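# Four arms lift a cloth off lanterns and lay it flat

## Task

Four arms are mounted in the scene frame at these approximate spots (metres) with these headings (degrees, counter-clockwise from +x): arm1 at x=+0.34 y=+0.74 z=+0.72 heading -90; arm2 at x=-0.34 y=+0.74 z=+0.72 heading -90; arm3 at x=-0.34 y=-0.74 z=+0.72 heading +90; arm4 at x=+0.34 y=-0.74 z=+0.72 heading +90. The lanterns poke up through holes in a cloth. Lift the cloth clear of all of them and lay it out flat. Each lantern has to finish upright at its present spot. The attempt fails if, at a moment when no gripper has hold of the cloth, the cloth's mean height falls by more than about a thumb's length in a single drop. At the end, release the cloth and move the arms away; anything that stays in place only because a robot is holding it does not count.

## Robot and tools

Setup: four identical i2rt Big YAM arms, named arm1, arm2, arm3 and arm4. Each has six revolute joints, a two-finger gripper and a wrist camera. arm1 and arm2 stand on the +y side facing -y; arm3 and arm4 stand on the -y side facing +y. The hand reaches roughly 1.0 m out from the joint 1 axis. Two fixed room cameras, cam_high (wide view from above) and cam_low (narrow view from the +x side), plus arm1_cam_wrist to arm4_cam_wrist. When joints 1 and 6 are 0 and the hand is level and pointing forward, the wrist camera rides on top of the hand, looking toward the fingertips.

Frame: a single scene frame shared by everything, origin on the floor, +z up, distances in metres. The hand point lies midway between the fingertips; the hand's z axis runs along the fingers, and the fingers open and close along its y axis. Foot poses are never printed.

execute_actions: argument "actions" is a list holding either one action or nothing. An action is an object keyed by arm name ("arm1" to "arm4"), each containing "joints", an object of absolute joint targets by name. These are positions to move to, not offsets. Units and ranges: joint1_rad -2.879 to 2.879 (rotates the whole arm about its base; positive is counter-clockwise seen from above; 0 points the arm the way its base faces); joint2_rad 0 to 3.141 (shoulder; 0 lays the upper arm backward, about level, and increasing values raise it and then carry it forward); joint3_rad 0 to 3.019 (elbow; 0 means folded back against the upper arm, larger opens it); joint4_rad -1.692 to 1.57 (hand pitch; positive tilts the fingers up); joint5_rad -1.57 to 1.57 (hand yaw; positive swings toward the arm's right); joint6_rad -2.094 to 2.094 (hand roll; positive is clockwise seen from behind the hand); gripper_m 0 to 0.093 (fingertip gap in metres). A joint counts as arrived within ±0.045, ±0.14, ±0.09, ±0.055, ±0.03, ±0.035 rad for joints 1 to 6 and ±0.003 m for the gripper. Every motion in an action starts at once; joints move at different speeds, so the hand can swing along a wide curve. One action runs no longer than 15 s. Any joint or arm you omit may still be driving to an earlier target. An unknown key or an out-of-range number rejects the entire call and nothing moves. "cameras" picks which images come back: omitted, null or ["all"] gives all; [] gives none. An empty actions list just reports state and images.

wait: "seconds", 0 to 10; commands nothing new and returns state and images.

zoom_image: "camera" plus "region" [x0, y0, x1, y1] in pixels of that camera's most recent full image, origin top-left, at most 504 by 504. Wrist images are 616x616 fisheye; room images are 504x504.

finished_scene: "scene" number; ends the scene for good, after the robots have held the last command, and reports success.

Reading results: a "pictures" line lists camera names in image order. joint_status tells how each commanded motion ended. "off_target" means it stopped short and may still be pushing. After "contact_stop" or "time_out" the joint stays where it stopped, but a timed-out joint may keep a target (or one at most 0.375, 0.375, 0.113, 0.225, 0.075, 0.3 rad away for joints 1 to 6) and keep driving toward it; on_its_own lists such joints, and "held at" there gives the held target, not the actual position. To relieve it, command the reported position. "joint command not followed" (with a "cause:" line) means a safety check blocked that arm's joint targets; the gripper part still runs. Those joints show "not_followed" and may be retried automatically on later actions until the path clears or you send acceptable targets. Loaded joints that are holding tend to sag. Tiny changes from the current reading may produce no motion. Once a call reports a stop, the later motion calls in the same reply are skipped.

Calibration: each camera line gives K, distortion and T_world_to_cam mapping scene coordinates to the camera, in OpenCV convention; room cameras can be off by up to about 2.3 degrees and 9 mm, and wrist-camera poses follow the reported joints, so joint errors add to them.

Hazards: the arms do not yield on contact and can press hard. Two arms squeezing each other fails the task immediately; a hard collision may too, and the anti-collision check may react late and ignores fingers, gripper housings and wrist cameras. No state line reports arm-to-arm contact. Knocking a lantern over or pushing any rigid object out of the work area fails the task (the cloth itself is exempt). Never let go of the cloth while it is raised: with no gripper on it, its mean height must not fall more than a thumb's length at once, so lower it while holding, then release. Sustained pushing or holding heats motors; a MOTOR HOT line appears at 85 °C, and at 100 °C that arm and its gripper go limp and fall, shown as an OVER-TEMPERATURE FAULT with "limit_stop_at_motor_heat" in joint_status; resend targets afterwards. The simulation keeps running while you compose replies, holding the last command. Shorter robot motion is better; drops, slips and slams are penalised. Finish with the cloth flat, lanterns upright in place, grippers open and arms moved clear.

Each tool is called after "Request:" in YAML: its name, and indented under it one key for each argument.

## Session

Request:
execute_actions:
  actions: []

Scene clock: 0.00 s.
Motor temperatures (°C, as the motors report them): arm1=[23 25 25 20 22 21] | arm2=[21 23 25 24 20 22] | arm3=[22 24 26 21 22 22] | arm4=[20 24 25 21 20 22]
arm1.joint_positions: joint1_rad=+0.004 joint2_rad=+0.448 joint3_rad=+1.468 joint4_rad=-1.524 joint5_rad=-0.017 joint6_rad=-0.016 gripper_m=+0.094
arm1.joint_status: not commanded
arm1.hand: x=+0.3426 y=+0.6224 z=+1.3034 quat_wxyz=(-0.368, -0.592, -0.621, +0.360) (m; scene frame)
arm2.joint_positions: joint1_rad=-0.013 joint2_rad=+0.446 joint3_rad=+1.461 joint4_rad=-1.526 joint5_rad=+0.002 joint6_rad=+0.004 gripper_m=+0.094
arm2.joint_status: not commanded
arm2.hand: x=-0.3396 y=+0.6126 z=+1.3664 quat_wxyz=(-0.352, -0.621, -0.601, +0.360) (m; scene frame)
arm3.joint_positions: joint1_rad=+0.009 joint2_rad=+0.439 joint3_rad=+1.449 joint4_rad=-1.519 joint5_rad=-0.011 joint6_rad=+0.005 gripper_m=+0.095
arm3.joint_status: not commanded
arm3.hand: x=-0.3465 y=-0.6188 z=+1.3324 quat_wxyz=(-0.350, +0.624, -0.592, -0.370) (m; scene frame)
arm4.joint_positions: joint1_rad=+0.002 joint2_rad=+0.439 joint3_rad=+1.476 joint4_rad=-1.542 joint5_rad=+0.004 joint6_rad=+0.007 gripper_m=+0.094
arm4.joint_status: not commanded
arm4.hand: x=+0.3418 y=-0.6272 z=+1.3910 quat_wxyz=(-0.367, +0.594, -0.621, -0.357) (m; scene frame)
pictures: arm1_cam_wrist, arm2_cam_wrist, arm3_cam_wrist, arm4_cam_wrist, cam_high, cam_low
Images, in order (width x height): arm1_cam_wrist 616x616, arm2_cam_wrist 616x616, arm3_cam_wrist 616x616, arm4_cam_wrist 616x616, cam_high 504x504, cam_low 504x504.

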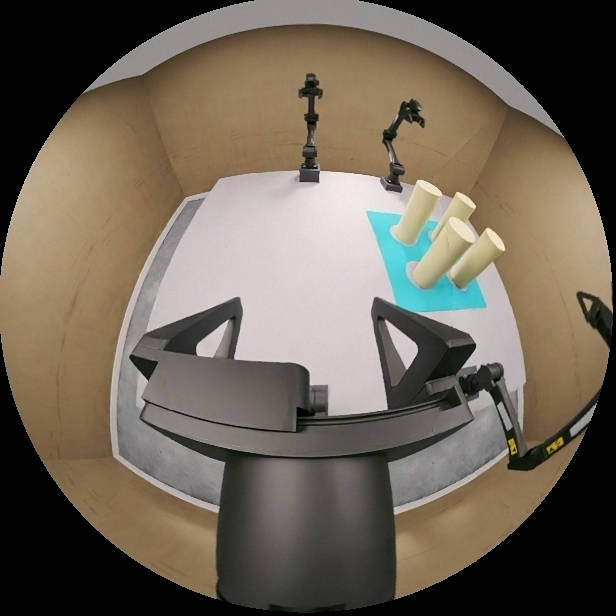

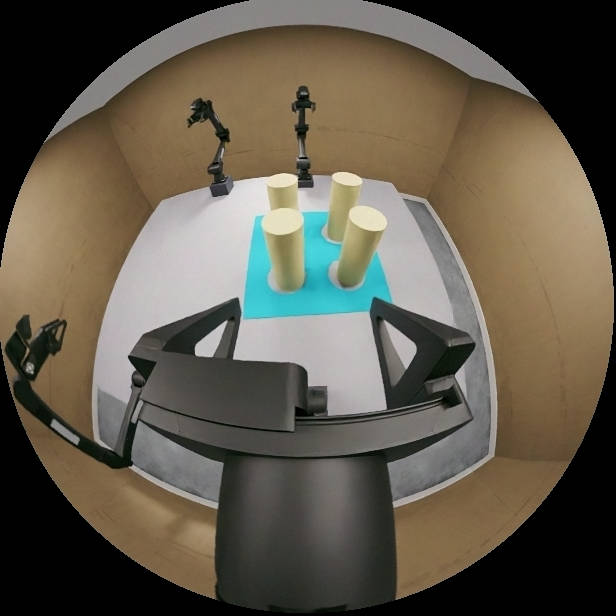

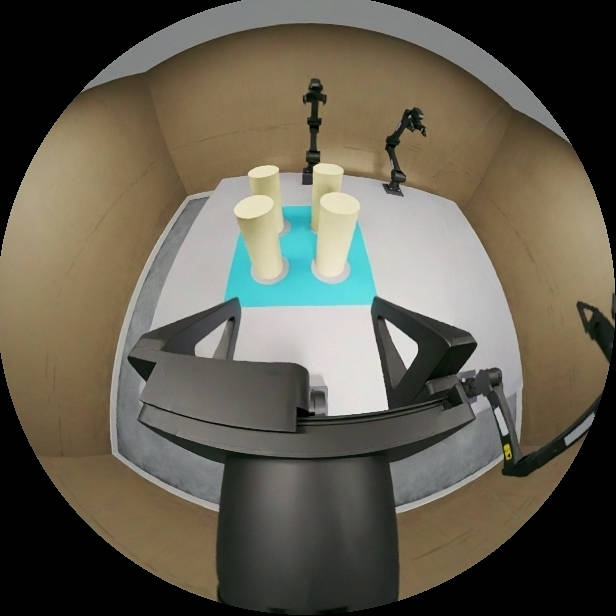

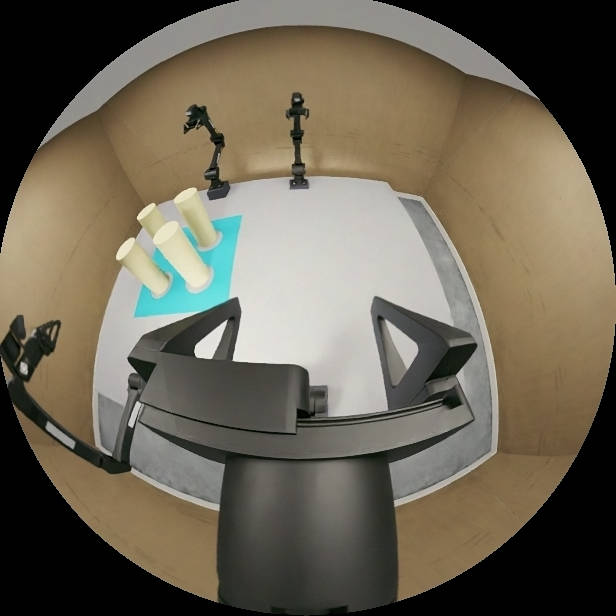

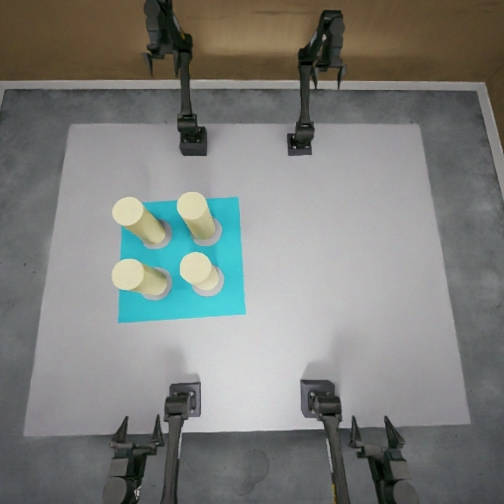

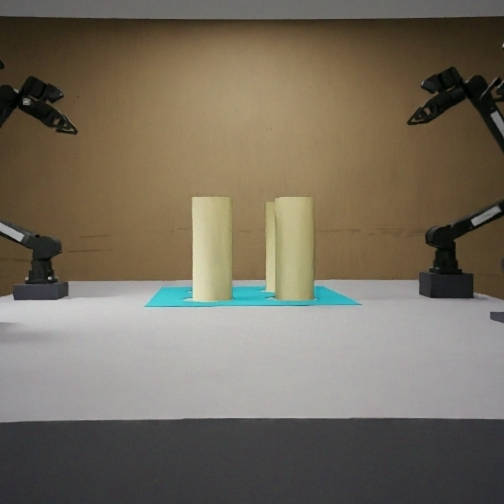

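Request:
zoom_image:
  camera: "cam_high"
  region: [90, 170, 270, 350]

Region (90, 170, 270, 350) of cam_high's 504x504 image, scaled by 2.800, with more detail than that image has.

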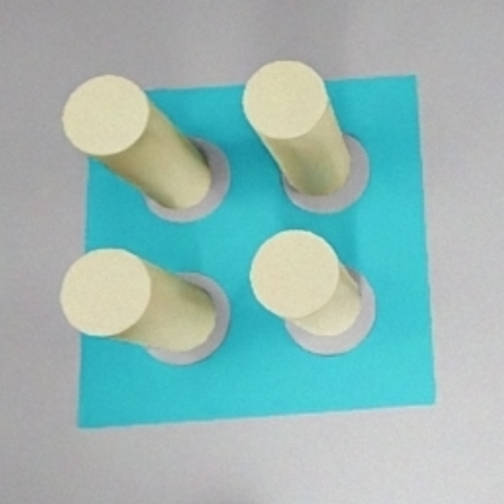

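Request:
execute_actions:
  actions:
    - {"arm1": {"joints": {"joint1_rad": -0.835, "joint2_rad": 1.25, "joint3_rad": 1.455, "joint4_rad": -1.04, "joint6_rad": -0.1}}, "arm2": {"joints": {"joint1_rad": -0.768, "joint2_rad": 1.25, "joint3_rad": 1.475, "joint4_rad": -0.94, "joint6_rad": -1.64}}, "arm3": {"joints": {"joint1_rad": 0.712, "joint2_rad": 1.25, "joint3_rad": 1.37, "joint4_rad": -0.95, "joint6_rad": 1.47}}, "arm4": {"joints": {"joint1_rad": 0.758, "joint2_rad": 1.25, "joint3_rad": 1.47, "joint4_rad": -0.905, "joint6_rad": -0.15}}}
  cameras: []

Request:
execute_actions:
  actions:
    - {"arm1": {"joints": {"joint2_rad": 1.952}}, "arm2": {"joints": {"joint2_rad": 2.07}}, "arm3": {"joints": {"joint2_rad": 1.945}}, "arm4": {"joints": {"joint2_rad": 2.112}}}

Scene clock: 24.27 s.
Motor temperatures (°C, as the motors report them): arm1=[23 25 27 20 22 21] | arm2=[21 23 27 24 20 22] | arm3=[22 24 28 21 22 22] | arm4=[20 25 27 21 20 22]
arm1.joint_positions: joint1_rad=-0.842 joint2_rad=+1.255 joint3_rad=+1.434 joint4_rad=-1.055 joint5_rad=-0.019 joint6_rad=-0.088 gripper_m=+0.094
arm1.joint_status: all done
arm1.hand: x=-0.0307 y=+0.4032 z=+1.1361 quat_wxyz=(-0.123, -0.857, -0.381, +0.324) (m; scene frame)
arm2.joint_positions: joint1_rad=-0.775 joint2_rad=+1.251 joint3_rad=+1.461 joint4_rad=-0.963 joint5_rad=+0.001 joint6_rad=-1.629 gripper_m=+0.094
arm2.joint_status: all done
arm2.hand: x=-0.7048 y=+0.3722 z=+1.2287 quat_wxyz=(+0.164, -0.327, -0.858, +0.361) (m; scene frame)
arm3.joint_positions: joint1_rad=+0.718 joint2_rad=+1.270 joint3_rad=+1.356 joint4_rad=-0.976 joint5_rad=-0.011 joint6_rad=+1.457 gripper_m=+0.095
arm3.joint_status: all done
arm3.hand: x=-0.6885 y=-0.3730 z=+1.1296 quat_wxyz=(+0.105, +0.401, -0.853, -0.317) (m; scene frame)
arm4.joint_positions: joint1_rad=+0.758 joint2_rad=+1.248 joint3_rad=+1.456 joint4_rad=-0.921 joint5_rad=+0.005 joint6_rad=-0.137 gripper_m=+0.094
arm4.joint_status: all done
arm4.hand: x=-0.0108 y=-0.3482 z=+1.2604 quat_wxyz=(-0.201, +0.851, -0.316, -0.368) (m; scene frame)
pictures: none
No camera images: the call's "cameras" was empty. Leave "cameras" out to get every camera's image.

Scene clock: 25.90 s.
Motor temperatures (°C, as the motors report them): arm1=[23 25 28 20 22 21] | arm2=[21 23 27 24 20 22] | arm3=[22 24 28 21 22 22] | arm4=[20 25 27 21 20 22]
arm1.joint_positions: joint1_rad=-0.842 joint2_rad=+1.972 joint3_rad=+1.434 joint4_rad=-1.047 joint5_rad=-0.019 joint6_rad=-0.088 gripper_m=+0.094
arm1.joint_status: all done
arm1.hand: x=-0.0728 y=+0.3612 z=+0.7574 quat_wxyz=(-0.012, -0.915, -0.404, -0.005) (m; scene frame)
arm2.joint_positions: joint1_rad=-0.775 joint2_rad=+2.084 joint3_rad=+1.461 joint4_rad=-0.951 joint5_rad=+0.001 joint6_rad=-1.630 gripper_m=+0.094
arm2.joint_status: all done
arm2.hand: x=-0.7440 y=+0.3343 z=+0.7641 quat_wxyz=(+0.000, -0.357, -0.934, -0.004) (m; scene frame)
arm3.joint_positions: joint1_rad=+0.718 joint2_rad=+1.973 joint3_rad=+1.356 joint4_rad=-0.964 joint5_rad=-0.011 joint6_rad=+1.457 gripper_m=+0.095
arm3.joint_status: all done
arm3.hand: x=-0.7076 y=-0.3468 z=+0.7611 quat_wxyz=(-0.002, +0.421, -0.907, +0.004) (m; scene frame)
arm4.joint_positions: joint1_rad=+0.758 joint2_rad=+2.116 joint3_rad=+1.456 joint4_rad=-0.910 joint5_rad=+0.005 joint6_rad=-0.137 gripper_m=+0.094
arm4.joint_status: all done
arm4.hand: x=-0.0471 y=-0.3052 z=+0.7709 quat_wxyz=(-0.006, +0.938, -0.348, -0.002) (m; scene frame)
pictures: arm1_cam_wrist, arm2_cam_wrist, arm3_cam_wrist, arm4_cam_wrist, cam_high, cam_low
camera_calibration (this result's frames):
arm1_cam_wrist: T_world_to_cam=[[-0.739156, 0.672788, -0.031697, -0.270206], [0.535366, 0.615432, 0.578469, -0.618103], [0.408694, 0.41061, -0.815088, 0.629291], [0, 0, 0, 1]] pos_world=[-0.126001, 0.303798, 0.861916]
arm2_cam_wrist: T_world_to_cam=[[-0.670464, -0.741843, -0.0121439, -0.234487], [-0.602721, 0.535037, 0.591999, -1.07521], [-0.432673, 0.404233, -0.805847, 0.280474], [0, 0, 0, 1]] pos_world=[-0.683911, 0.287946, 0.859693]
arm3_cam_wrist: T_world_to_cam=[[0.765908, -0.64293, 0.00518265, 0.316391], [-0.525458, -0.62128, 0.581296, -1.02136], [-0.370513, -0.447942, -0.813676, 0.326789], [0, 0, 0, 1]] pos_world=[-0.657931, -0.284753, 0.857975]
arm4_cam_wrist: T_world_to_cam=[[0.647192, 0.762261, 0.0100396, 0.253857], [0.614638, -0.529554, 0.584631, -0.580846], [0.450957, -0.372198, -0.811237, 0.653685], [0, 0, 0, 1]] pos_world=[-0.102068, -0.257795, 0.867325]
Images, in order (width x height): arm1_cam_wrist 616x616, arm2_cam_wrist 616x616, arm3_cam_wrist 616x616, arm4_cam_wrist 616x616, cam_high 504x504, cam_low 504x504.

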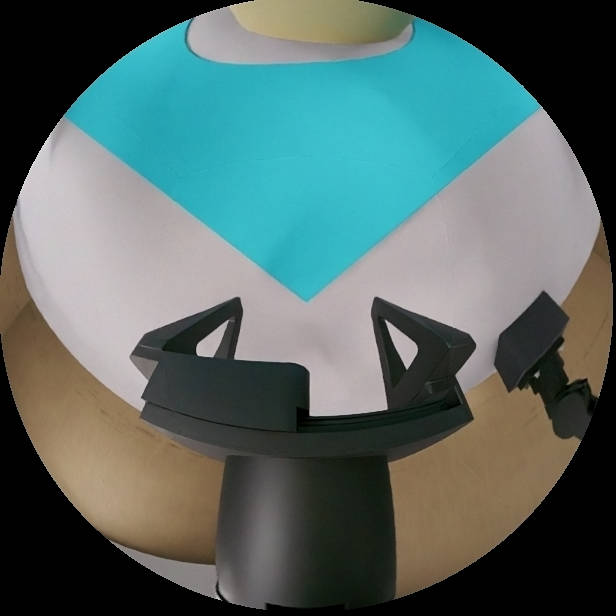

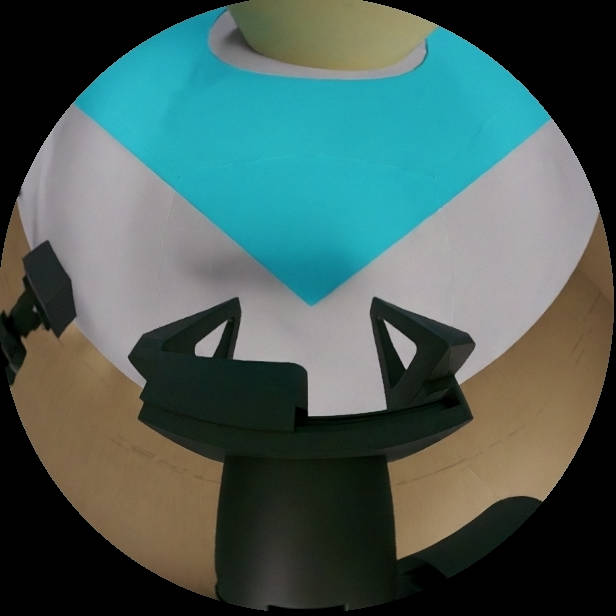

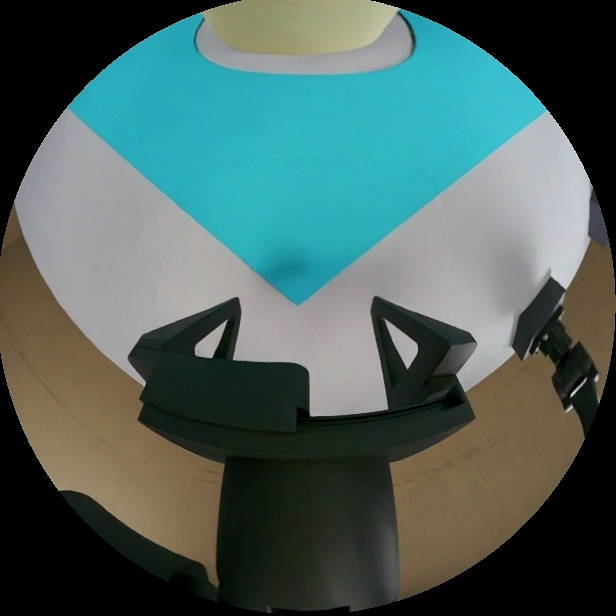

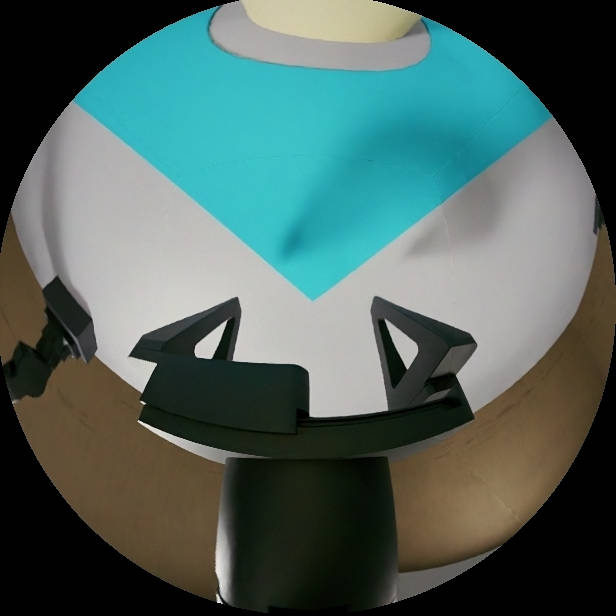

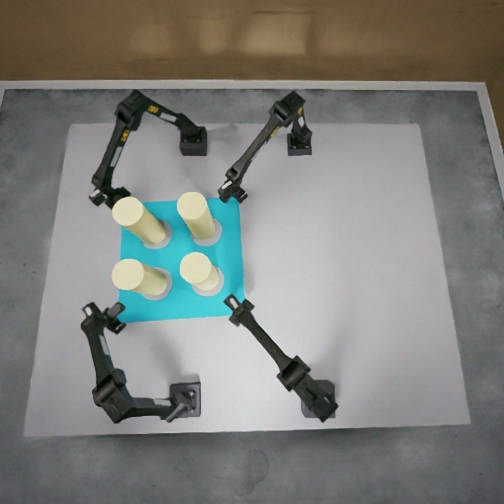

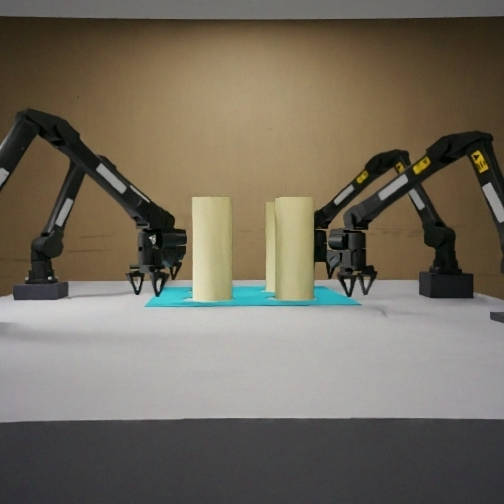

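Request:
execute_actions:
  actions:
    - {"arm1": {"joints": {"joint2_rad": 2.04, "joint4_rad": -0.96}}, "arm2": {"joints": {"joint2_rad": 2.16, "joint4_rad": -0.862}}, "arm3": {"joints": {"joint2_rad": 2.048, "joint4_rad": -0.866}}, "arm4": {"joints": {"joint2_rad": 2.195, "joint4_rad": -0.828}}}
  cameras: ["arm1_cam_wrist", "arm2_cam_wrist", "arm3_cam_wrist", "arm4_cam_wrist"]

Scene clock: 39.57 s.
Motor temperatures (°C, as the motors report them): arm1=[23 27 29 20 22 21] | arm2=[21 25 27 24 20 22] | arm3=[22 26 29 21 22 22] | arm4=[20 27 27 21 20 22]
arm1.joint_positions: joint1_rad=-0.835 joint2_rad=+2.026 joint3_rad=+1.436 joint4_rad=-0.967 joint5_rad=-0.015 joint6_rad=-0.090 gripper_m=+0.094
arm1.joint_status: all done
arm1.hand: x=-0.0806 y=+0.3496 z=+0.7292 quat_wxyz=(-0.014, -0.913, -0.408, +0.009) (m; scene frame)
arm2.joint_positions: joint1_rad=-0.775 joint2_rad=+2.149 joint3_rad=+1.462 joint4_rad=-0.874 joint5_rad=+0.001 joint6_rad=-1.631 gripper_m=+0.094
arm2.joint_status: all done
arm2.hand: x=-0.7490 y=+0.3295 z=+0.7283 quat_wxyz=(+0.003, -0.356, -0.934, +0.002) (m; scene frame)
arm3.joint_positions: joint1_rad=+0.717 joint2_rad=+2.037 joint3_rad=+1.357 joint4_rad=-0.879 joint5_rad=-0.011 joint6_rad=+1.459 gripper_m=+0.095
arm3.joint_status: all done
arm3.hand: x=-0.7146 y=-0.3381 z=+0.7280 quat_wxyz=(+0.002, +0.420, -0.907, -0.006) (m; scene frame)
arm4.joint_positions: joint1_rad=+0.757 joint2_rad=+2.178 joint3_rad=+1.458 joint4_rad=-0.835 joint5_rad=+0.004 joint6_rad=-0.137 gripper_m=+0.094
arm4.joint_status: all done
arm4.hand: x=-0.0507 y=-0.2999 z=+0.7366 quat_wxyz=(-0.008, +0.937, -0.348, -0.009) (m; scene frame)
pictures: arm1_cam_wrist, arm2_cam_wrist, arm3_cam_wrist, arm4_cam_wrist
camera_calibration (this result's frames):
arm1_cam_wrist: T_world_to_cam=[[-0.745283, 0.666268, -0.025292, -0.271972], [0.543421, 0.628972, 0.555957, -0.578207], [0.386324, 0.400601, -0.830826, 0.627452], [0, 0, 0, 1]] pos_world=[-0.130886, 0.293524, 0.835883]
arm2_cam_wrist: T_world_to_cam=[[-0.669932, -0.742422, 0.000804935, -0.250703], [-0.597697, 0.539981, 0.592603, -1.05271], [-0.440396, 0.396523, -0.805494, 0.247921], [0, 0, 0, 1]] pos_world=[-0.687972, 0.28401, 0.823739]
arm3_cam_wrist: T_world_to_cam=[[0.764256, -0.644692, -0.0168942, 0.341791], [-0.517835, -0.629065, 0.579762, -0.99647], [-0.384395, -0.434338, -0.814611, 0.296513], [0, 0, 0, 1]] pos_world=[-0.663245, -0.277709, 0.825032]
arm4_cam_wrist: T_world_to_cam=[[0.648414, 0.761216, 0.0104793, 0.252008], [0.619786, -0.535835, 0.573364, -0.549045], [0.442069, -0.365282, -0.819234, 0.636912], [0, 0, 0, 1]] pos_world=[-0.104674, -0.253377, 0.833941]
Images, in order (width x height): arm1_cam_wrist 616x616, arm2_cam_wrist 616x616, arm3_cam_wrist 616x616, arm4_cam_wrist 616x616.

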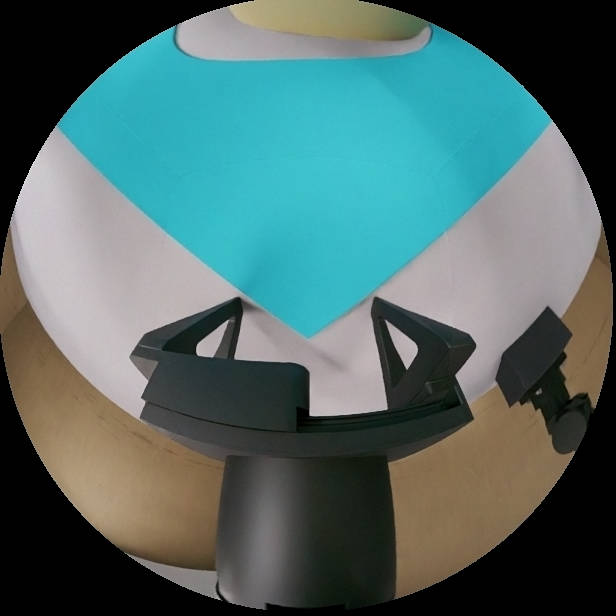

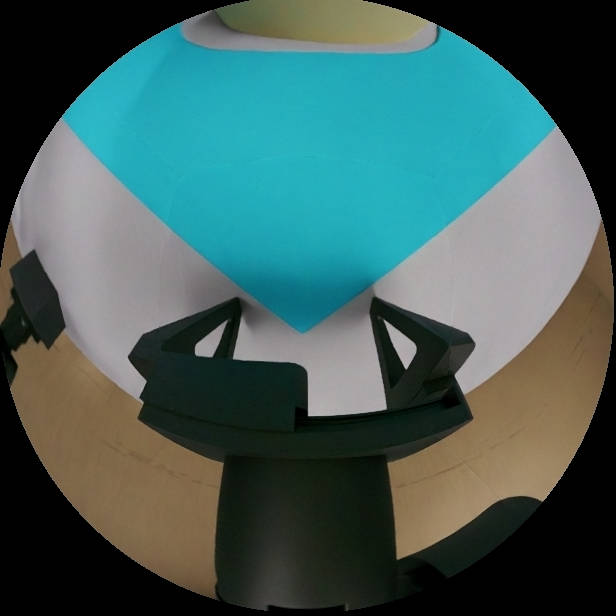

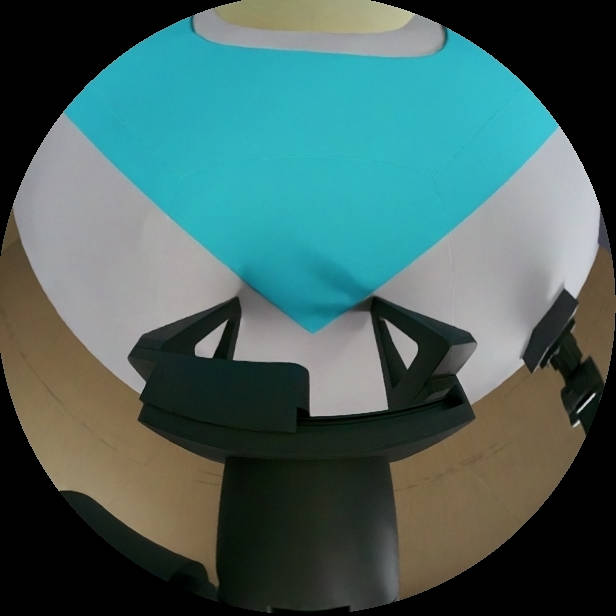

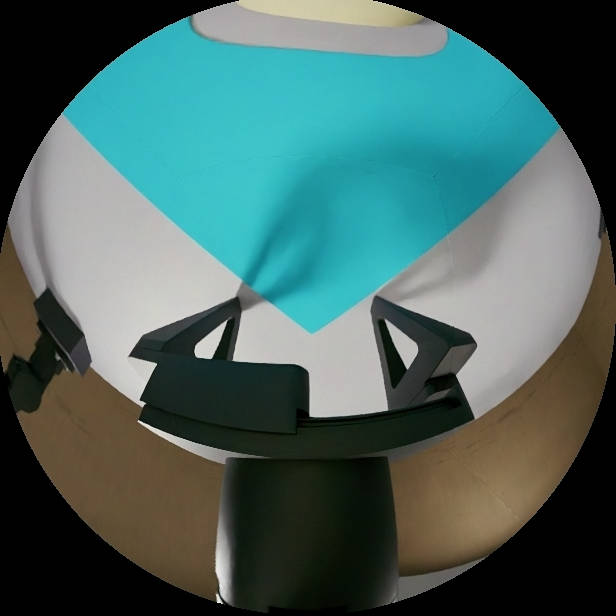

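All four grippers have their fingertips on the table either side of a corner. Closing them.

Request:
execute_actions:
  actions:
    - {"arm1": {"joints": {"gripper_m": 0.0}}, "arm2": {"joints": {"gripper_m": 0.0}}, "arm3": {"joints": {"gripper_m": 0.0}}, "arm4": {"joints": {"gripper_m": 0.0}}}
  cameras: ["arm1_cam_wrist", "arm2_cam_wrist", "arm3_cam_wrist", "arm4_cam_wrist"]

Scene clock: 41.50 s.
Motor temperatures (°C, as the motors report them): arm1=[23 27 29 20 22 21] | arm2=[21 25 27 24 20 22] | arm3=[22 26 29 21 22 22] | arm4=[20 27 27 21 20 22]
arm1.joint_positions: joint1_rad=-0.835 joint2_rad=+2.026 joint3_rad=+1.436 joint4_rad=-0.967 joint5_rad=-0.015 joint6_rad=-0.090 gripper_m=+0.002
arm1.joint_status: all done
arm1.hand: x=-0.0806 y=+0.3496 z=+0.7292 quat_wxyz=(-0.014, -0.913, -0.408, +0.009) (m; scene frame)
arm2.joint_positions: joint1_rad=-0.775 joint2_rad=+2.149 joint3_rad=+1.462 joint4_rad=-0.874 joint5_rad=+0.001 joint6_rad=-1.631 gripper_m=+0.002
arm2.joint_status: all done
arm2.hand: x=-0.7490 y=+0.3295 z=+0.7283 quat_wxyz=(+0.003, -0.356, -0.934, +0.002) (m; scene frame)
arm3.joint_positions: joint1_rad=+0.717 joint2_rad=+2.037 joint3_rad=+1.357 joint4_rad=-0.879 joint5_rad=-0.011 joint6_rad=+1.459 gripper_m=+0.003
arm3.joint_status: all done
arm3.hand: x=-0.7146 y=-0.3381 z=+0.7280 quat_wxyz=(+0.002, +0.420, -0.907, -0.006) (m; scene frame)
arm4.joint_positions: joint1_rad=+0.757 joint2_rad=+2.178 joint3_rad=+1.458 joint4_rad=-0.835 joint5_rad=+0.004 joint6_rad=-0.137 gripper_m=+0.002
arm4.joint_status: all done
arm4.hand: x=-0.0507 y=-0.2999 z=+0.7366 quat_wxyz=(-0.008, +0.937, -0.348, -0.009) (m; scene frame)
pictures: arm1_cam_wrist, arm2_cam_wrist, arm3_cam_wrist, arm4_cam_wrist
camera_calibration (this result's frames):
arm1_cam_wrist: T_world_to_cam=[[-0.745283, 0.666268, -0.025292, -0.271972], [0.543421, 0.628972, 0.555957, -0.578207], [0.386324, 0.400601, -0.830826, 0.627452], [0, 0, 0, 1]] pos_world=[-0.130886, 0.293524, 0.835883]
arm2_cam_wrist: T_world_to_cam=[[-0.669649, -0.742677, 0.000803664, -0.250405], [-0.597902, 0.539752, 0.592605, -1.05279], [-0.440548, 0.396357, -0.805493, 0.24786], [0, 0, 0, 1]] pos_world=[-0.687954, 0.284033, 0.823739]
arm3_cam_wrist: T_world_to_cam=[[0.764256, -0.644692, -0.0168942, 0.341791], [-0.517835, -0.629065, 0.579762, -0.99647], [-0.384395, -0.434338, -0.814611, 0.296513], [0, 0, 0, 1]] pos_world=[-0.663245, -0.277709, 0.825032]
arm4_cam_wrist: T_world_to_cam=[[0.648123, 0.761463, 0.0104876, 0.252061], [0.619986, -0.535601, 0.573367, -0.548967], [0.442215, -0.36511, -0.819231, 0.636969], [0, 0, 0, 1]] pos_world=[-0.104692, -0.253398, 0.833941]
Images, in order (width x height): arm1_cam_wrist 616x616, arm2_cam_wrist 616x616, arm3_cam_wrist 616x616, arm4_cam_wrist 616x616.

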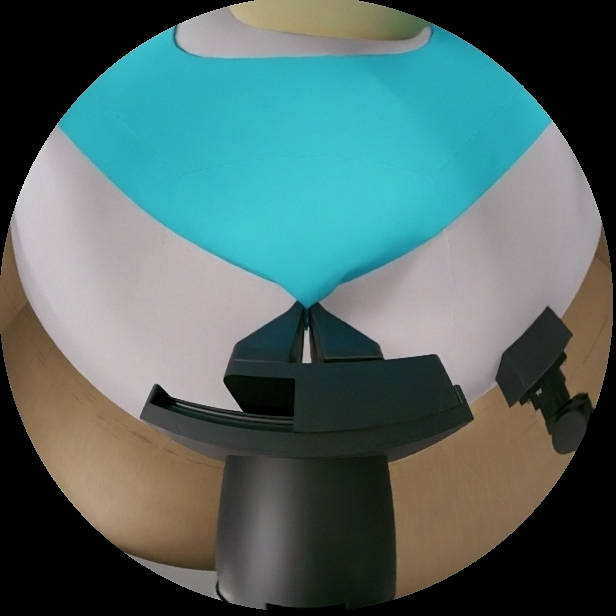

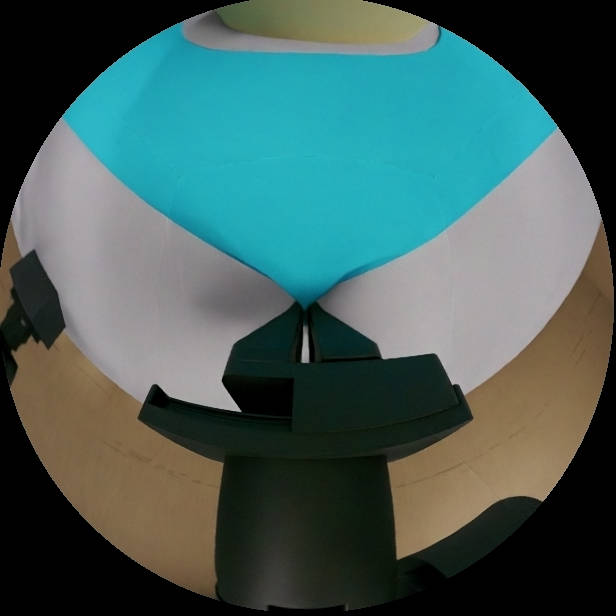

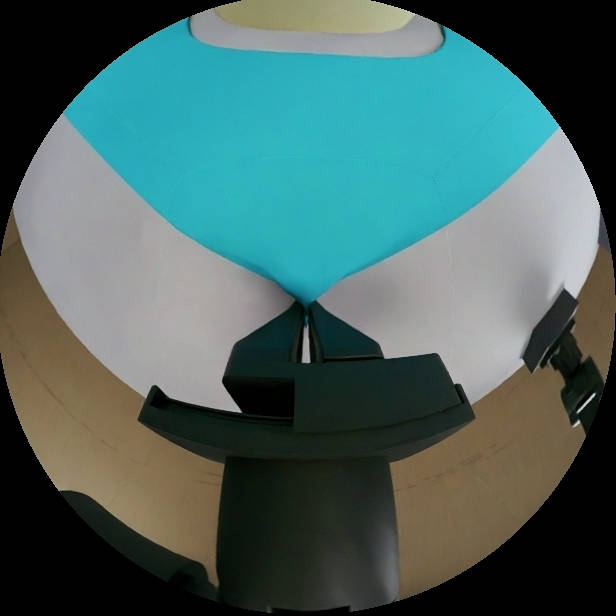

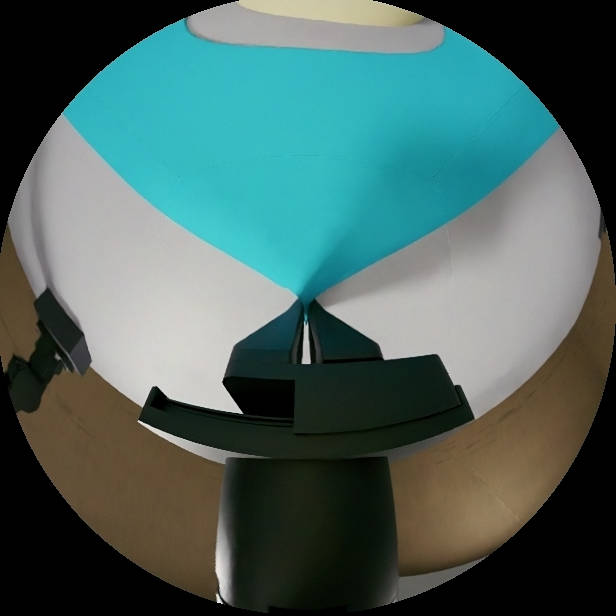

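Request:
execute_actions:
  actions:
    - {"arm1": {"joints": {"joint2_rad": 1.884, "joint3_rad": 1.646, "joint4_rad": -1.31}}, "arm2": {"joints": {"joint2_rad": 1.9675, "joint3_rad": 1.615, "joint4_rad": -1.192}}, "arm3": {"joints": {"joint2_rad": 1.86, "joint3_rad": 1.537, "joint4_rad": -1.22}}, "arm4": {"joints": {"joint2_rad": 2.0, "joint3_rad": 1.58, "joint4_rad": -1.15}}}
  cameras: ["cam_low"]

Request:
execute_actions:
  actions:
    - {"arm1": {"joints": {"joint2_rad": 1.7634, "joint3_rad": 1.836, "joint4_rad": -1.497}}, "arm2": {"joints": {"joint2_rad": 1.805, "joint3_rad": 1.743, "joint4_rad": -1.362}}, "arm3": {"joints": {"joint2_rad": 1.716, "joint3_rad": 1.697, "joint4_rad": -1.407}}, "arm4": {"joints": {"joint2_rad": 1.82, "joint3_rad": 1.69, "joint4_rad": -1.315}}}
  cameras: ["cam_low", "cam_high"]

Scene clock: 64.00 s.
Motor temperatures (°C, as the motors report them): arm1=[23 27 29 20 22 21] | arm2=[21 26 28 24 20 22] | arm3=[22 27 29 21 22 22] | arm4=[20 27 28 21 20 22]
arm1.joint_positions: joint1_rad=-0.835 joint2_rad=+1.882 joint3_rad=+1.620 joint4_rad=-1.297 joint5_rad=-0.015 joint6_rad=-0.090 gripper_m=+0.002
arm1.joint_status: all done
arm1.hand: x=-0.0831 y=+0.3485 z=+0.8721 quat_wxyz=(-0.014, -0.913, -0.408, +0.008) (m; scene frame)
arm2.joint_positions: joint1_rad=-0.770 joint2_rad=+1.970 joint3_rad=+1.582 joint4_rad=-1.179 joint5_rad=+0.000 joint6_rad=-1.631 gripper_m=+0.002
arm2.joint_status: all done
arm2.hand: x=-0.7488 y=+0.3247 z=+0.8682 quat_wxyz=(+0.001, -0.354, -0.935, +0.000) (m; scene frame)
arm3.joint_positions: joint1_rad=+0.711 joint2_rad=+1.855 joint3_rad=+1.508 joint4_rad=-1.204 joint5_rad=-0.010 joint6_rad=+1.459 gripper_m=+0.003
arm3.joint_status: all done
arm3.hand: x=-0.7159 y=-0.3337 z=+0.8746 quat_wxyz=(+0.002, +0.417, -0.909, -0.010) (m; scene frame)
arm4.joint_positions: joint1_rad=+0.757 joint2_rad=+1.993 joint3_rad=+1.570 joint4_rad=-1.136 joint5_rad=+0.004 joint6_rad=-0.137 gripper_m=+0.002
arm4.joint_status: all done
arm4.hand: x=-0.0540 y=-0.2968 z=+0.8767 quat_wxyz=(-0.007, +0.937, -0.348, -0.007) (m; scene frame)
pictures: cam_low
Images, in order (width x height): cam_low 504x504.

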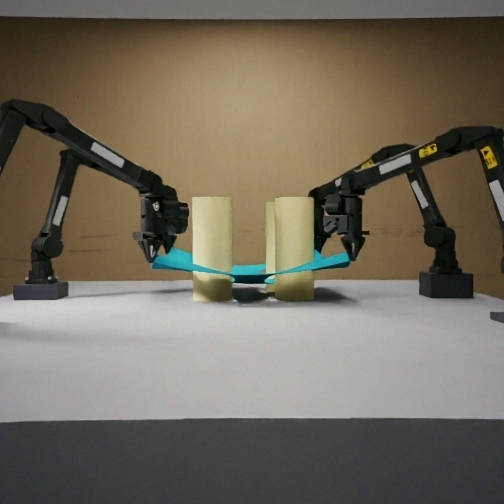

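Scene clock: 65.33 s.
Motor temperatures (°C, as the motors report them): arm1=[23 27 30 20 22 21] | arm2=[21 26 28 24 20 22] | arm3=[22 27 30 21 22 22] | arm4=[20 27 28 21 20 22]
arm1.joint_positions: joint1_rad=-0.835 joint2_rad=+1.763 joint3_rad=+1.802 joint4_rad=-1.484 joint5_rad=-0.015 joint6_rad=-0.090 gripper_m=+0.002
arm1.joint_status: all done
arm1.hand: x=-0.0817 y=+0.3510 z=+1.0068 quat_wxyz=(-0.032, -0.911, -0.407, +0.062) (m; scene frame)
arm2.joint_positions: joint1_rad=-0.769 joint2_rad=+1.808 joint3_rad=+1.706 joint4_rad=-1.349 joint5_rad=+0.000 joint6_rad=-1.631 gripper_m=+0.002
arm2.joint_status: all done
arm2.hand: x=-0.7485 y=+0.3236 z=+1.0054 quat_wxyz=(+0.024, -0.352, -0.934, +0.053) (m; scene frame)
arm3.joint_positions: joint1_rad=+0.710 joint2_rad=+1.710 joint3_rad=+1.661 joint4_rad=-1.392 joint5_rad=-0.009 joint6_rad=+1.459 gripper_m=+0.003
arm3.joint_status: all done
arm3.hand: x=-0.7150 y=-0.3357 z=+1.0092 quat_wxyz=(+0.019, +0.416, -0.907, -0.062) (m; scene frame)
arm4.joint_positions: joint1_rad=+0.757 joint2_rad=+1.817 joint3_rad=+1.674 joint4_rad=-1.300 joint5_rad=+0.004 joint6_rad=-0.137 gripper_m=+0.002
arm4.joint_status: all done
arm4.hand: x=-0.0531 y=-0.2983 z=+1.0145 quat_wxyz=(-0.035, +0.935, -0.348, -0.058) (m; scene frame)
pictures: cam_high, cam_low
Images, in order (width x height): cam_high 504x504, cam_low 504x504.

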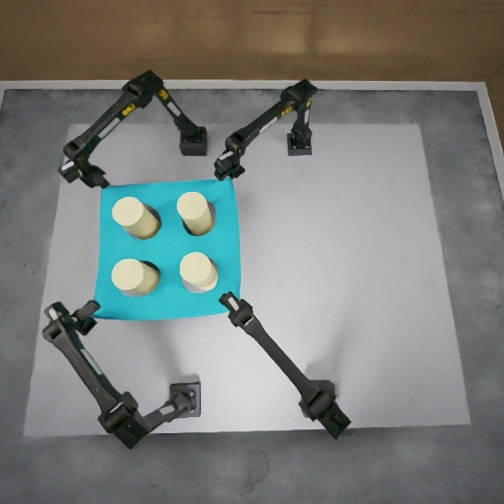

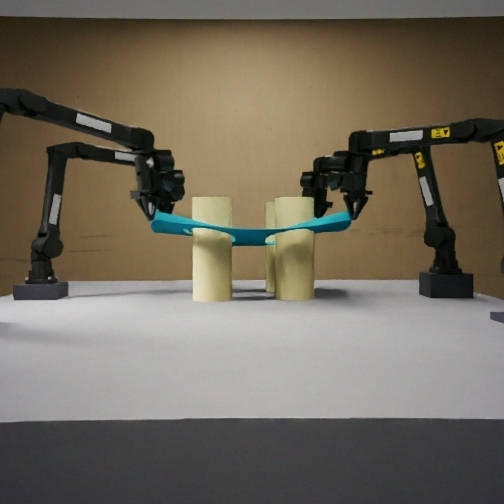

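Request:
execute_actions:
  actions:
    - {"arm1": {"joints": {"joint2_rad": 1.6535, "joint3_rad": 1.997, "joint4_rad": -1.515}}, "arm2": {"joints": {"joint2_rad": 1.6527, "joint3_rad": 1.845, "joint4_rad": -1.352}}, "arm3": {"joints": {"joint2_rad": 1.583, "joint3_rad": 1.833, "joint4_rad": -1.42}}, "arm4": {"joints": {"joint2_rad": 1.65, "joint3_rad": 1.772, "joint4_rad": -1.3005}}}
  cameras: ["cam_low"]

Request:
execute_actions:
  actions:
    - {"arm1": {"joints": {"joint2_rad": 1.655, "joint3_rad": 2.295, "joint4_rad": -1.595}}, "arm2": {"joints": {"joint2_rad": 1.61, "joint3_rad": 2.06, "joint4_rad": -1.412}}, "arm3": {"joints": {"joint2_rad": 1.559, "joint3_rad": 2.08, "joint4_rad": -1.486}}, "arm4": {"joints": {"joint2_rad": 1.592, "joint3_rad": 1.975, "joint4_rad": -1.355}}}
  cameras: ["cam_low", "cam_high"]

Scene clock: 69.57 s.
Motor temperatures (°C, as the motors report them): arm1=[23 27 30 20 22 21] | arm2=[21 26 29 24 20 22] | arm3=[22 27 31 21 22 22] | arm4=[20 27 28 21 20 22]
arm1.joint_positions: joint1_rad=-0.835 joint2_rad=+1.657 joint3_rad=+1.960 joint4_rad=-1.502 joint5_rad=-0.015 joint6_rad=-0.090 gripper_m=+0.002
arm1.joint_status: all done
arm1.hand: x=-0.0830 y=+0.3509 z=+1.1332 quat_wxyz=(-0.072, -0.896, -0.401, +0.177) (m; scene frame)
arm2.joint_positions: joint1_rad=-0.768 joint2_rad=+1.655 joint3_rad=+1.803 joint4_rad=-1.349 joint5_rad=-0.001 joint6_rad=-1.631 gripper_m=+0.002
arm2.joint_status: all done
arm2.hand: x=-0.7498 y=+0.3215 z=+1.1349 quat_wxyz=(+0.075, -0.347, -0.920, +0.166) (m; scene frame)
arm3.joint_positions: joint1_rad=+0.709 joint2_rad=+1.577 joint3_rad=+1.793 joint4_rad=-1.407 joint5_rad=-0.008 joint6_rad=+1.459 gripper_m=+0.003
arm3.joint_status: all done
arm3.hand: x=-0.7166 y=-0.3353 z=+1.1377 quat_wxyz=(+0.058, +0.411, -0.892, -0.180) (m; scene frame)
arm4.joint_positions: joint1_rad=+0.757 joint2_rad=+1.650 joint3_rad=+1.751 joint4_rad=-1.300 joint5_rad=+0.004 joint6_rad=-0.137 gripper_m=+0.002
arm4.joint_status: all done
arm4.hand: x=-0.0524 y=-0.2997 z=+1.1437 quat_wxyz=(-0.092, +0.921, -0.342, -0.165) (m; scene frame)
pictures: cam_low
Images, in order (width x height): cam_low 504x504.

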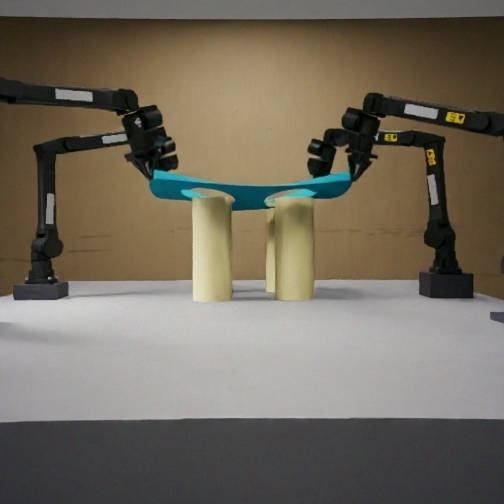

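Scene clock: 70.83 s.
Motor temperatures (°C, as the motors report them): arm1=[23 27 31 20 22 21] | arm2=[21 26 29 24 20 22] | arm3=[22 27 31 21 22 22] | arm4=[20 27 29 21 20 22]
arm1.joint_positions: joint1_rad=-0.835 joint2_rad=+1.662 joint3_rad=+2.251 joint4_rad=-1.582 joint5_rad=-0.015 joint6_rad=-0.090 gripper_m=+0.002
arm1.joint_status: all done
arm1.hand: x=-0.0821 y=+0.3527 z=+1.2545 quat_wxyz=(-0.104, -0.873, -0.391, +0.272) (m; scene frame)
arm2.joint_positions: joint1_rad=-0.768 joint2_rad=+1.604 joint3_rad=+2.008 joint4_rad=-1.401 joint5_rad=-0.001 joint6_rad=-1.631 gripper_m=+0.002
arm2.joint_status: all done
arm2.hand: x=-0.7491 y=+0.3218 z=+1.2560 quat_wxyz=(+0.115, -0.338, -0.898, +0.257) (m; scene frame)
arm3.joint_positions: joint1_rad=+0.709 joint2_rad=+1.562 joint3_rad=+2.035 joint4_rad=-1.471 joint5_rad=-0.008 joint6_rad=+1.459 gripper_m=+0.003
arm3.joint_status: all done
arm3.hand: x=-0.7194 y=-0.3338 z=+1.2526 quat_wxyz=(+0.087, +0.402, -0.871, -0.269) (m; scene frame)
arm4.joint_positions: joint1_rad=+0.757 joint2_rad=+1.589 joint3_rad=+1.941 joint4_rad=-1.342 joint5_rad=+0.004 joint6_rad=-0.137 gripper_m=+0.002
arm4.joint_status: all done
arm4.hand: x=-0.0528 y=-0.2997 z=+1.2659 quat_wxyz=(-0.140, +0.897, -0.333, -0.254) (m; scene frame)
pictures: cam_high, cam_low
Images, in order (width x height): cam_high 504x504, cam_low 504x504.

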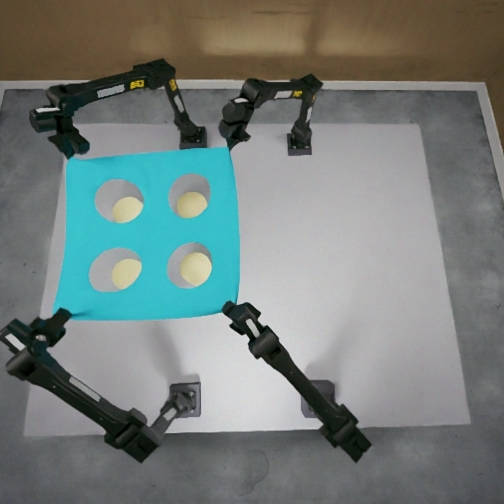

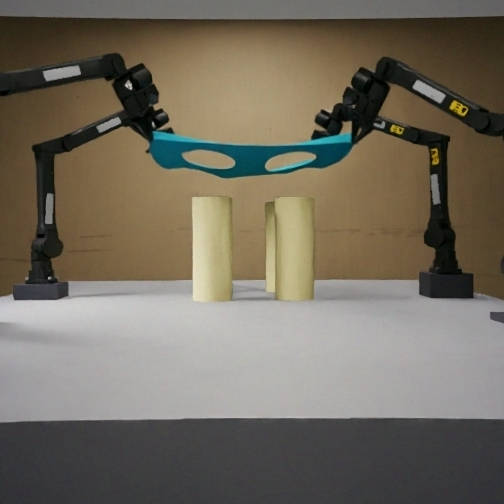

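Request:
execute_actions:
  actions:
    - {"arm1": {"joints": {"joint1_rad": -0.58, "joint2_rad": 1.358, "joint3_rad": 1.922, "joint4_rad": -1.557, "joint6_rad": 0.178}}, "arm2": {"joints": {"joint1_rad": -0.53, "joint2_rad": 1.318, "joint3_rad": 1.71, "joint4_rad": -1.394, "joint6_rad": -1.367}}, "arm3": {"joints": {"joint1_rad": 0.44, "joint2_rad": 1.30, "joint3_rad": 1.778, "joint4_rad": -1.478, "joint6_rad": 1.16}}, "arm4": {"joints": {"joint1_rad": 0.50, "joint2_rad": 1.337, "joint3_rad": 1.68, "joint4_rad": -1.3375, "joint6_rad": -0.412}}}
  cameras: []

Request:
execute_actions:
  actions:
    - {"arm1": {"joints": {"joint1_rad": -0.214, "joint2_rad": 1.2, "joint3_rad": 1.795, "joint4_rad": -1.584, "joint6_rad": 0.545}}, "arm2": {"joints": {"joint1_rad": -0.177, "joint2_rad": 1.168, "joint3_rad": 1.593, "joint4_rad": -1.43, "joint6_rad": -1.012}}, "arm3": {"joints": {"joint1_rad": 0.058, "joint2_rad": 1.17, "joint3_rad": 1.684, "joint4_rad": -1.512, "joint6_rad": 0.78}}, "arm4": {"joints": {"joint1_rad": 0.14, "joint2_rad": 1.2214, "joint3_rad": 1.58, "joint4_rad": -1.362, "joint6_rad": -0.762}}}
  cameras: ["cam_low", "cam_high"]

Scene clock: 98.50 s.
Motor temperatures (°C, as the motors report them): arm1=[23 27 32 20 22 21] | arm2=[21 25 31 24 20 22] | arm3=[22 26 34 21 22 22] | arm4=[20 27 31 21 20 22]
arm1.joint_positions: joint1_rad=-0.575 joint2_rad=+1.372 joint3_rad=+1.918 joint4_rad=-1.562 joint5_rad=-0.017 joint6_rad=+0.165 gripper_m=+0.002
arm1.joint_status: all done
arm1.hand: x=+0.0901 y=+0.3478 z=+1.2503 quat_wxyz=(-0.163, -0.875, -0.395, +0.228) (m; scene frame)
arm2.joint_positions: joint1_rad=-0.516 joint2_rad=+1.325 joint3_rad=+1.715 joint4_rad=-1.401 joint5_rad=-0.006 joint6_rad=-1.378 gripper_m=+0.002
arm2.joint_status: all done
arm2.hand: x=-0.5769 y=+0.3242 z=+1.2571 quat_wxyz=(+0.044, -0.339, -0.900, +0.271) (m; scene frame)
arm3.joint_positions: joint1_rad=+0.426 joint2_rad=+1.301 joint3_rad=+1.777 joint4_rad=-1.471 joint5_rad=-0.006 joint6_rad=+1.174 gripper_m=+0.003
arm3.joint_status: all done
arm3.hand: x=-0.5449 y=-0.3331 z=+1.2592 quat_wxyz=(+0.007, +0.402, -0.870, -0.286) (m; scene frame)
arm4.joint_positions: joint1_rad=+0.487 joint2_rad=+1.338 joint3_rad=+1.681 joint4_rad=-1.339 joint5_rad=+0.004 joint6_rad=-0.399 gripper_m=+0.002
arm4.joint_status: all done
arm4.hand: x=+0.1213 y=-0.2986 z=+1.2679 quat_wxyz=(-0.199, +0.896, -0.338, -0.207) (m; scene frame)
pictures: none
No camera images: the call's "cameras" was empty. Leave "cameras" out to get every camera's image.

Scene clock: 99.90 s.
Motor temperatures (°C, as the motors report them): arm1=[23 27 32 20 22 21] | arm2=[21 25 31 24 20 22] | arm3=[22 26 34 21 22 22] | arm4=[20 26 31 21 20 22]
arm1.joint_positions: joint1_rad=-0.215 joint2_rad=+1.203 joint3_rad=+1.789 joint4_rad=-1.573 joint5_rad=-0.017 joint6_rad=+0.533 gripper_m=+0.002
arm1.joint_status: all done
arm1.hand: x=+0.2597 y=+0.3517 z=+1.2594 quat_wxyz=(-0.244, -0.872, -0.391, +0.165) (m; scene frame)
arm2.joint_positions: joint1_rad=-0.168 joint2_rad=+1.170 joint3_rad=+1.596 joint4_rad=-1.414 joint5_rad=-0.005 joint6_rad=-1.022 gripper_m=+0.002
arm2.joint_status: all done
arm2.hand: x=-0.4109 y=+0.3253 z=+1.2641 quat_wxyz=(-0.054, -0.341, -0.896, +0.280) (m; scene frame)
arm3.joint_positions: joint1_rad=+0.051 joint2_rad=+1.184 joint3_rad=+1.678 joint4_rad=-1.493 joint5_rad=-0.007 joint6_rad=+0.793 gripper_m=+0.003
arm3.joint_status: all done
arm3.hand: x=-0.3757 y=-0.3345 z=+1.2593 quat_wxyz=(-0.097, +0.404, -0.869, -0.269) (m; scene frame)
arm4.joint_positions: joint1_rad=+0.143 joint2_rad=+1.223 joint3_rad=+1.579 joint4_rad=-1.348 joint5_rad=+0.004 joint6_rad=-0.748 gripper_m=+0.002
arm4.joint_status: all done
arm4.hand: x=+0.2888 y=-0.2969 z=+1.2678 quat_wxyz=(-0.259, +0.897, -0.335, -0.129) (m; scene frame)
pictures: cam_high, cam_low
Images, in order (width x height): cam_high 504x504, cam_low 504x504.

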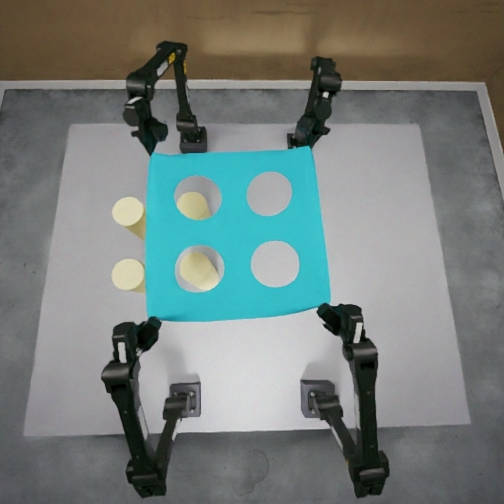

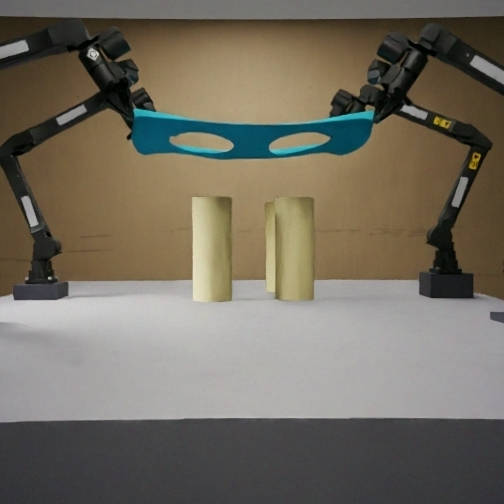

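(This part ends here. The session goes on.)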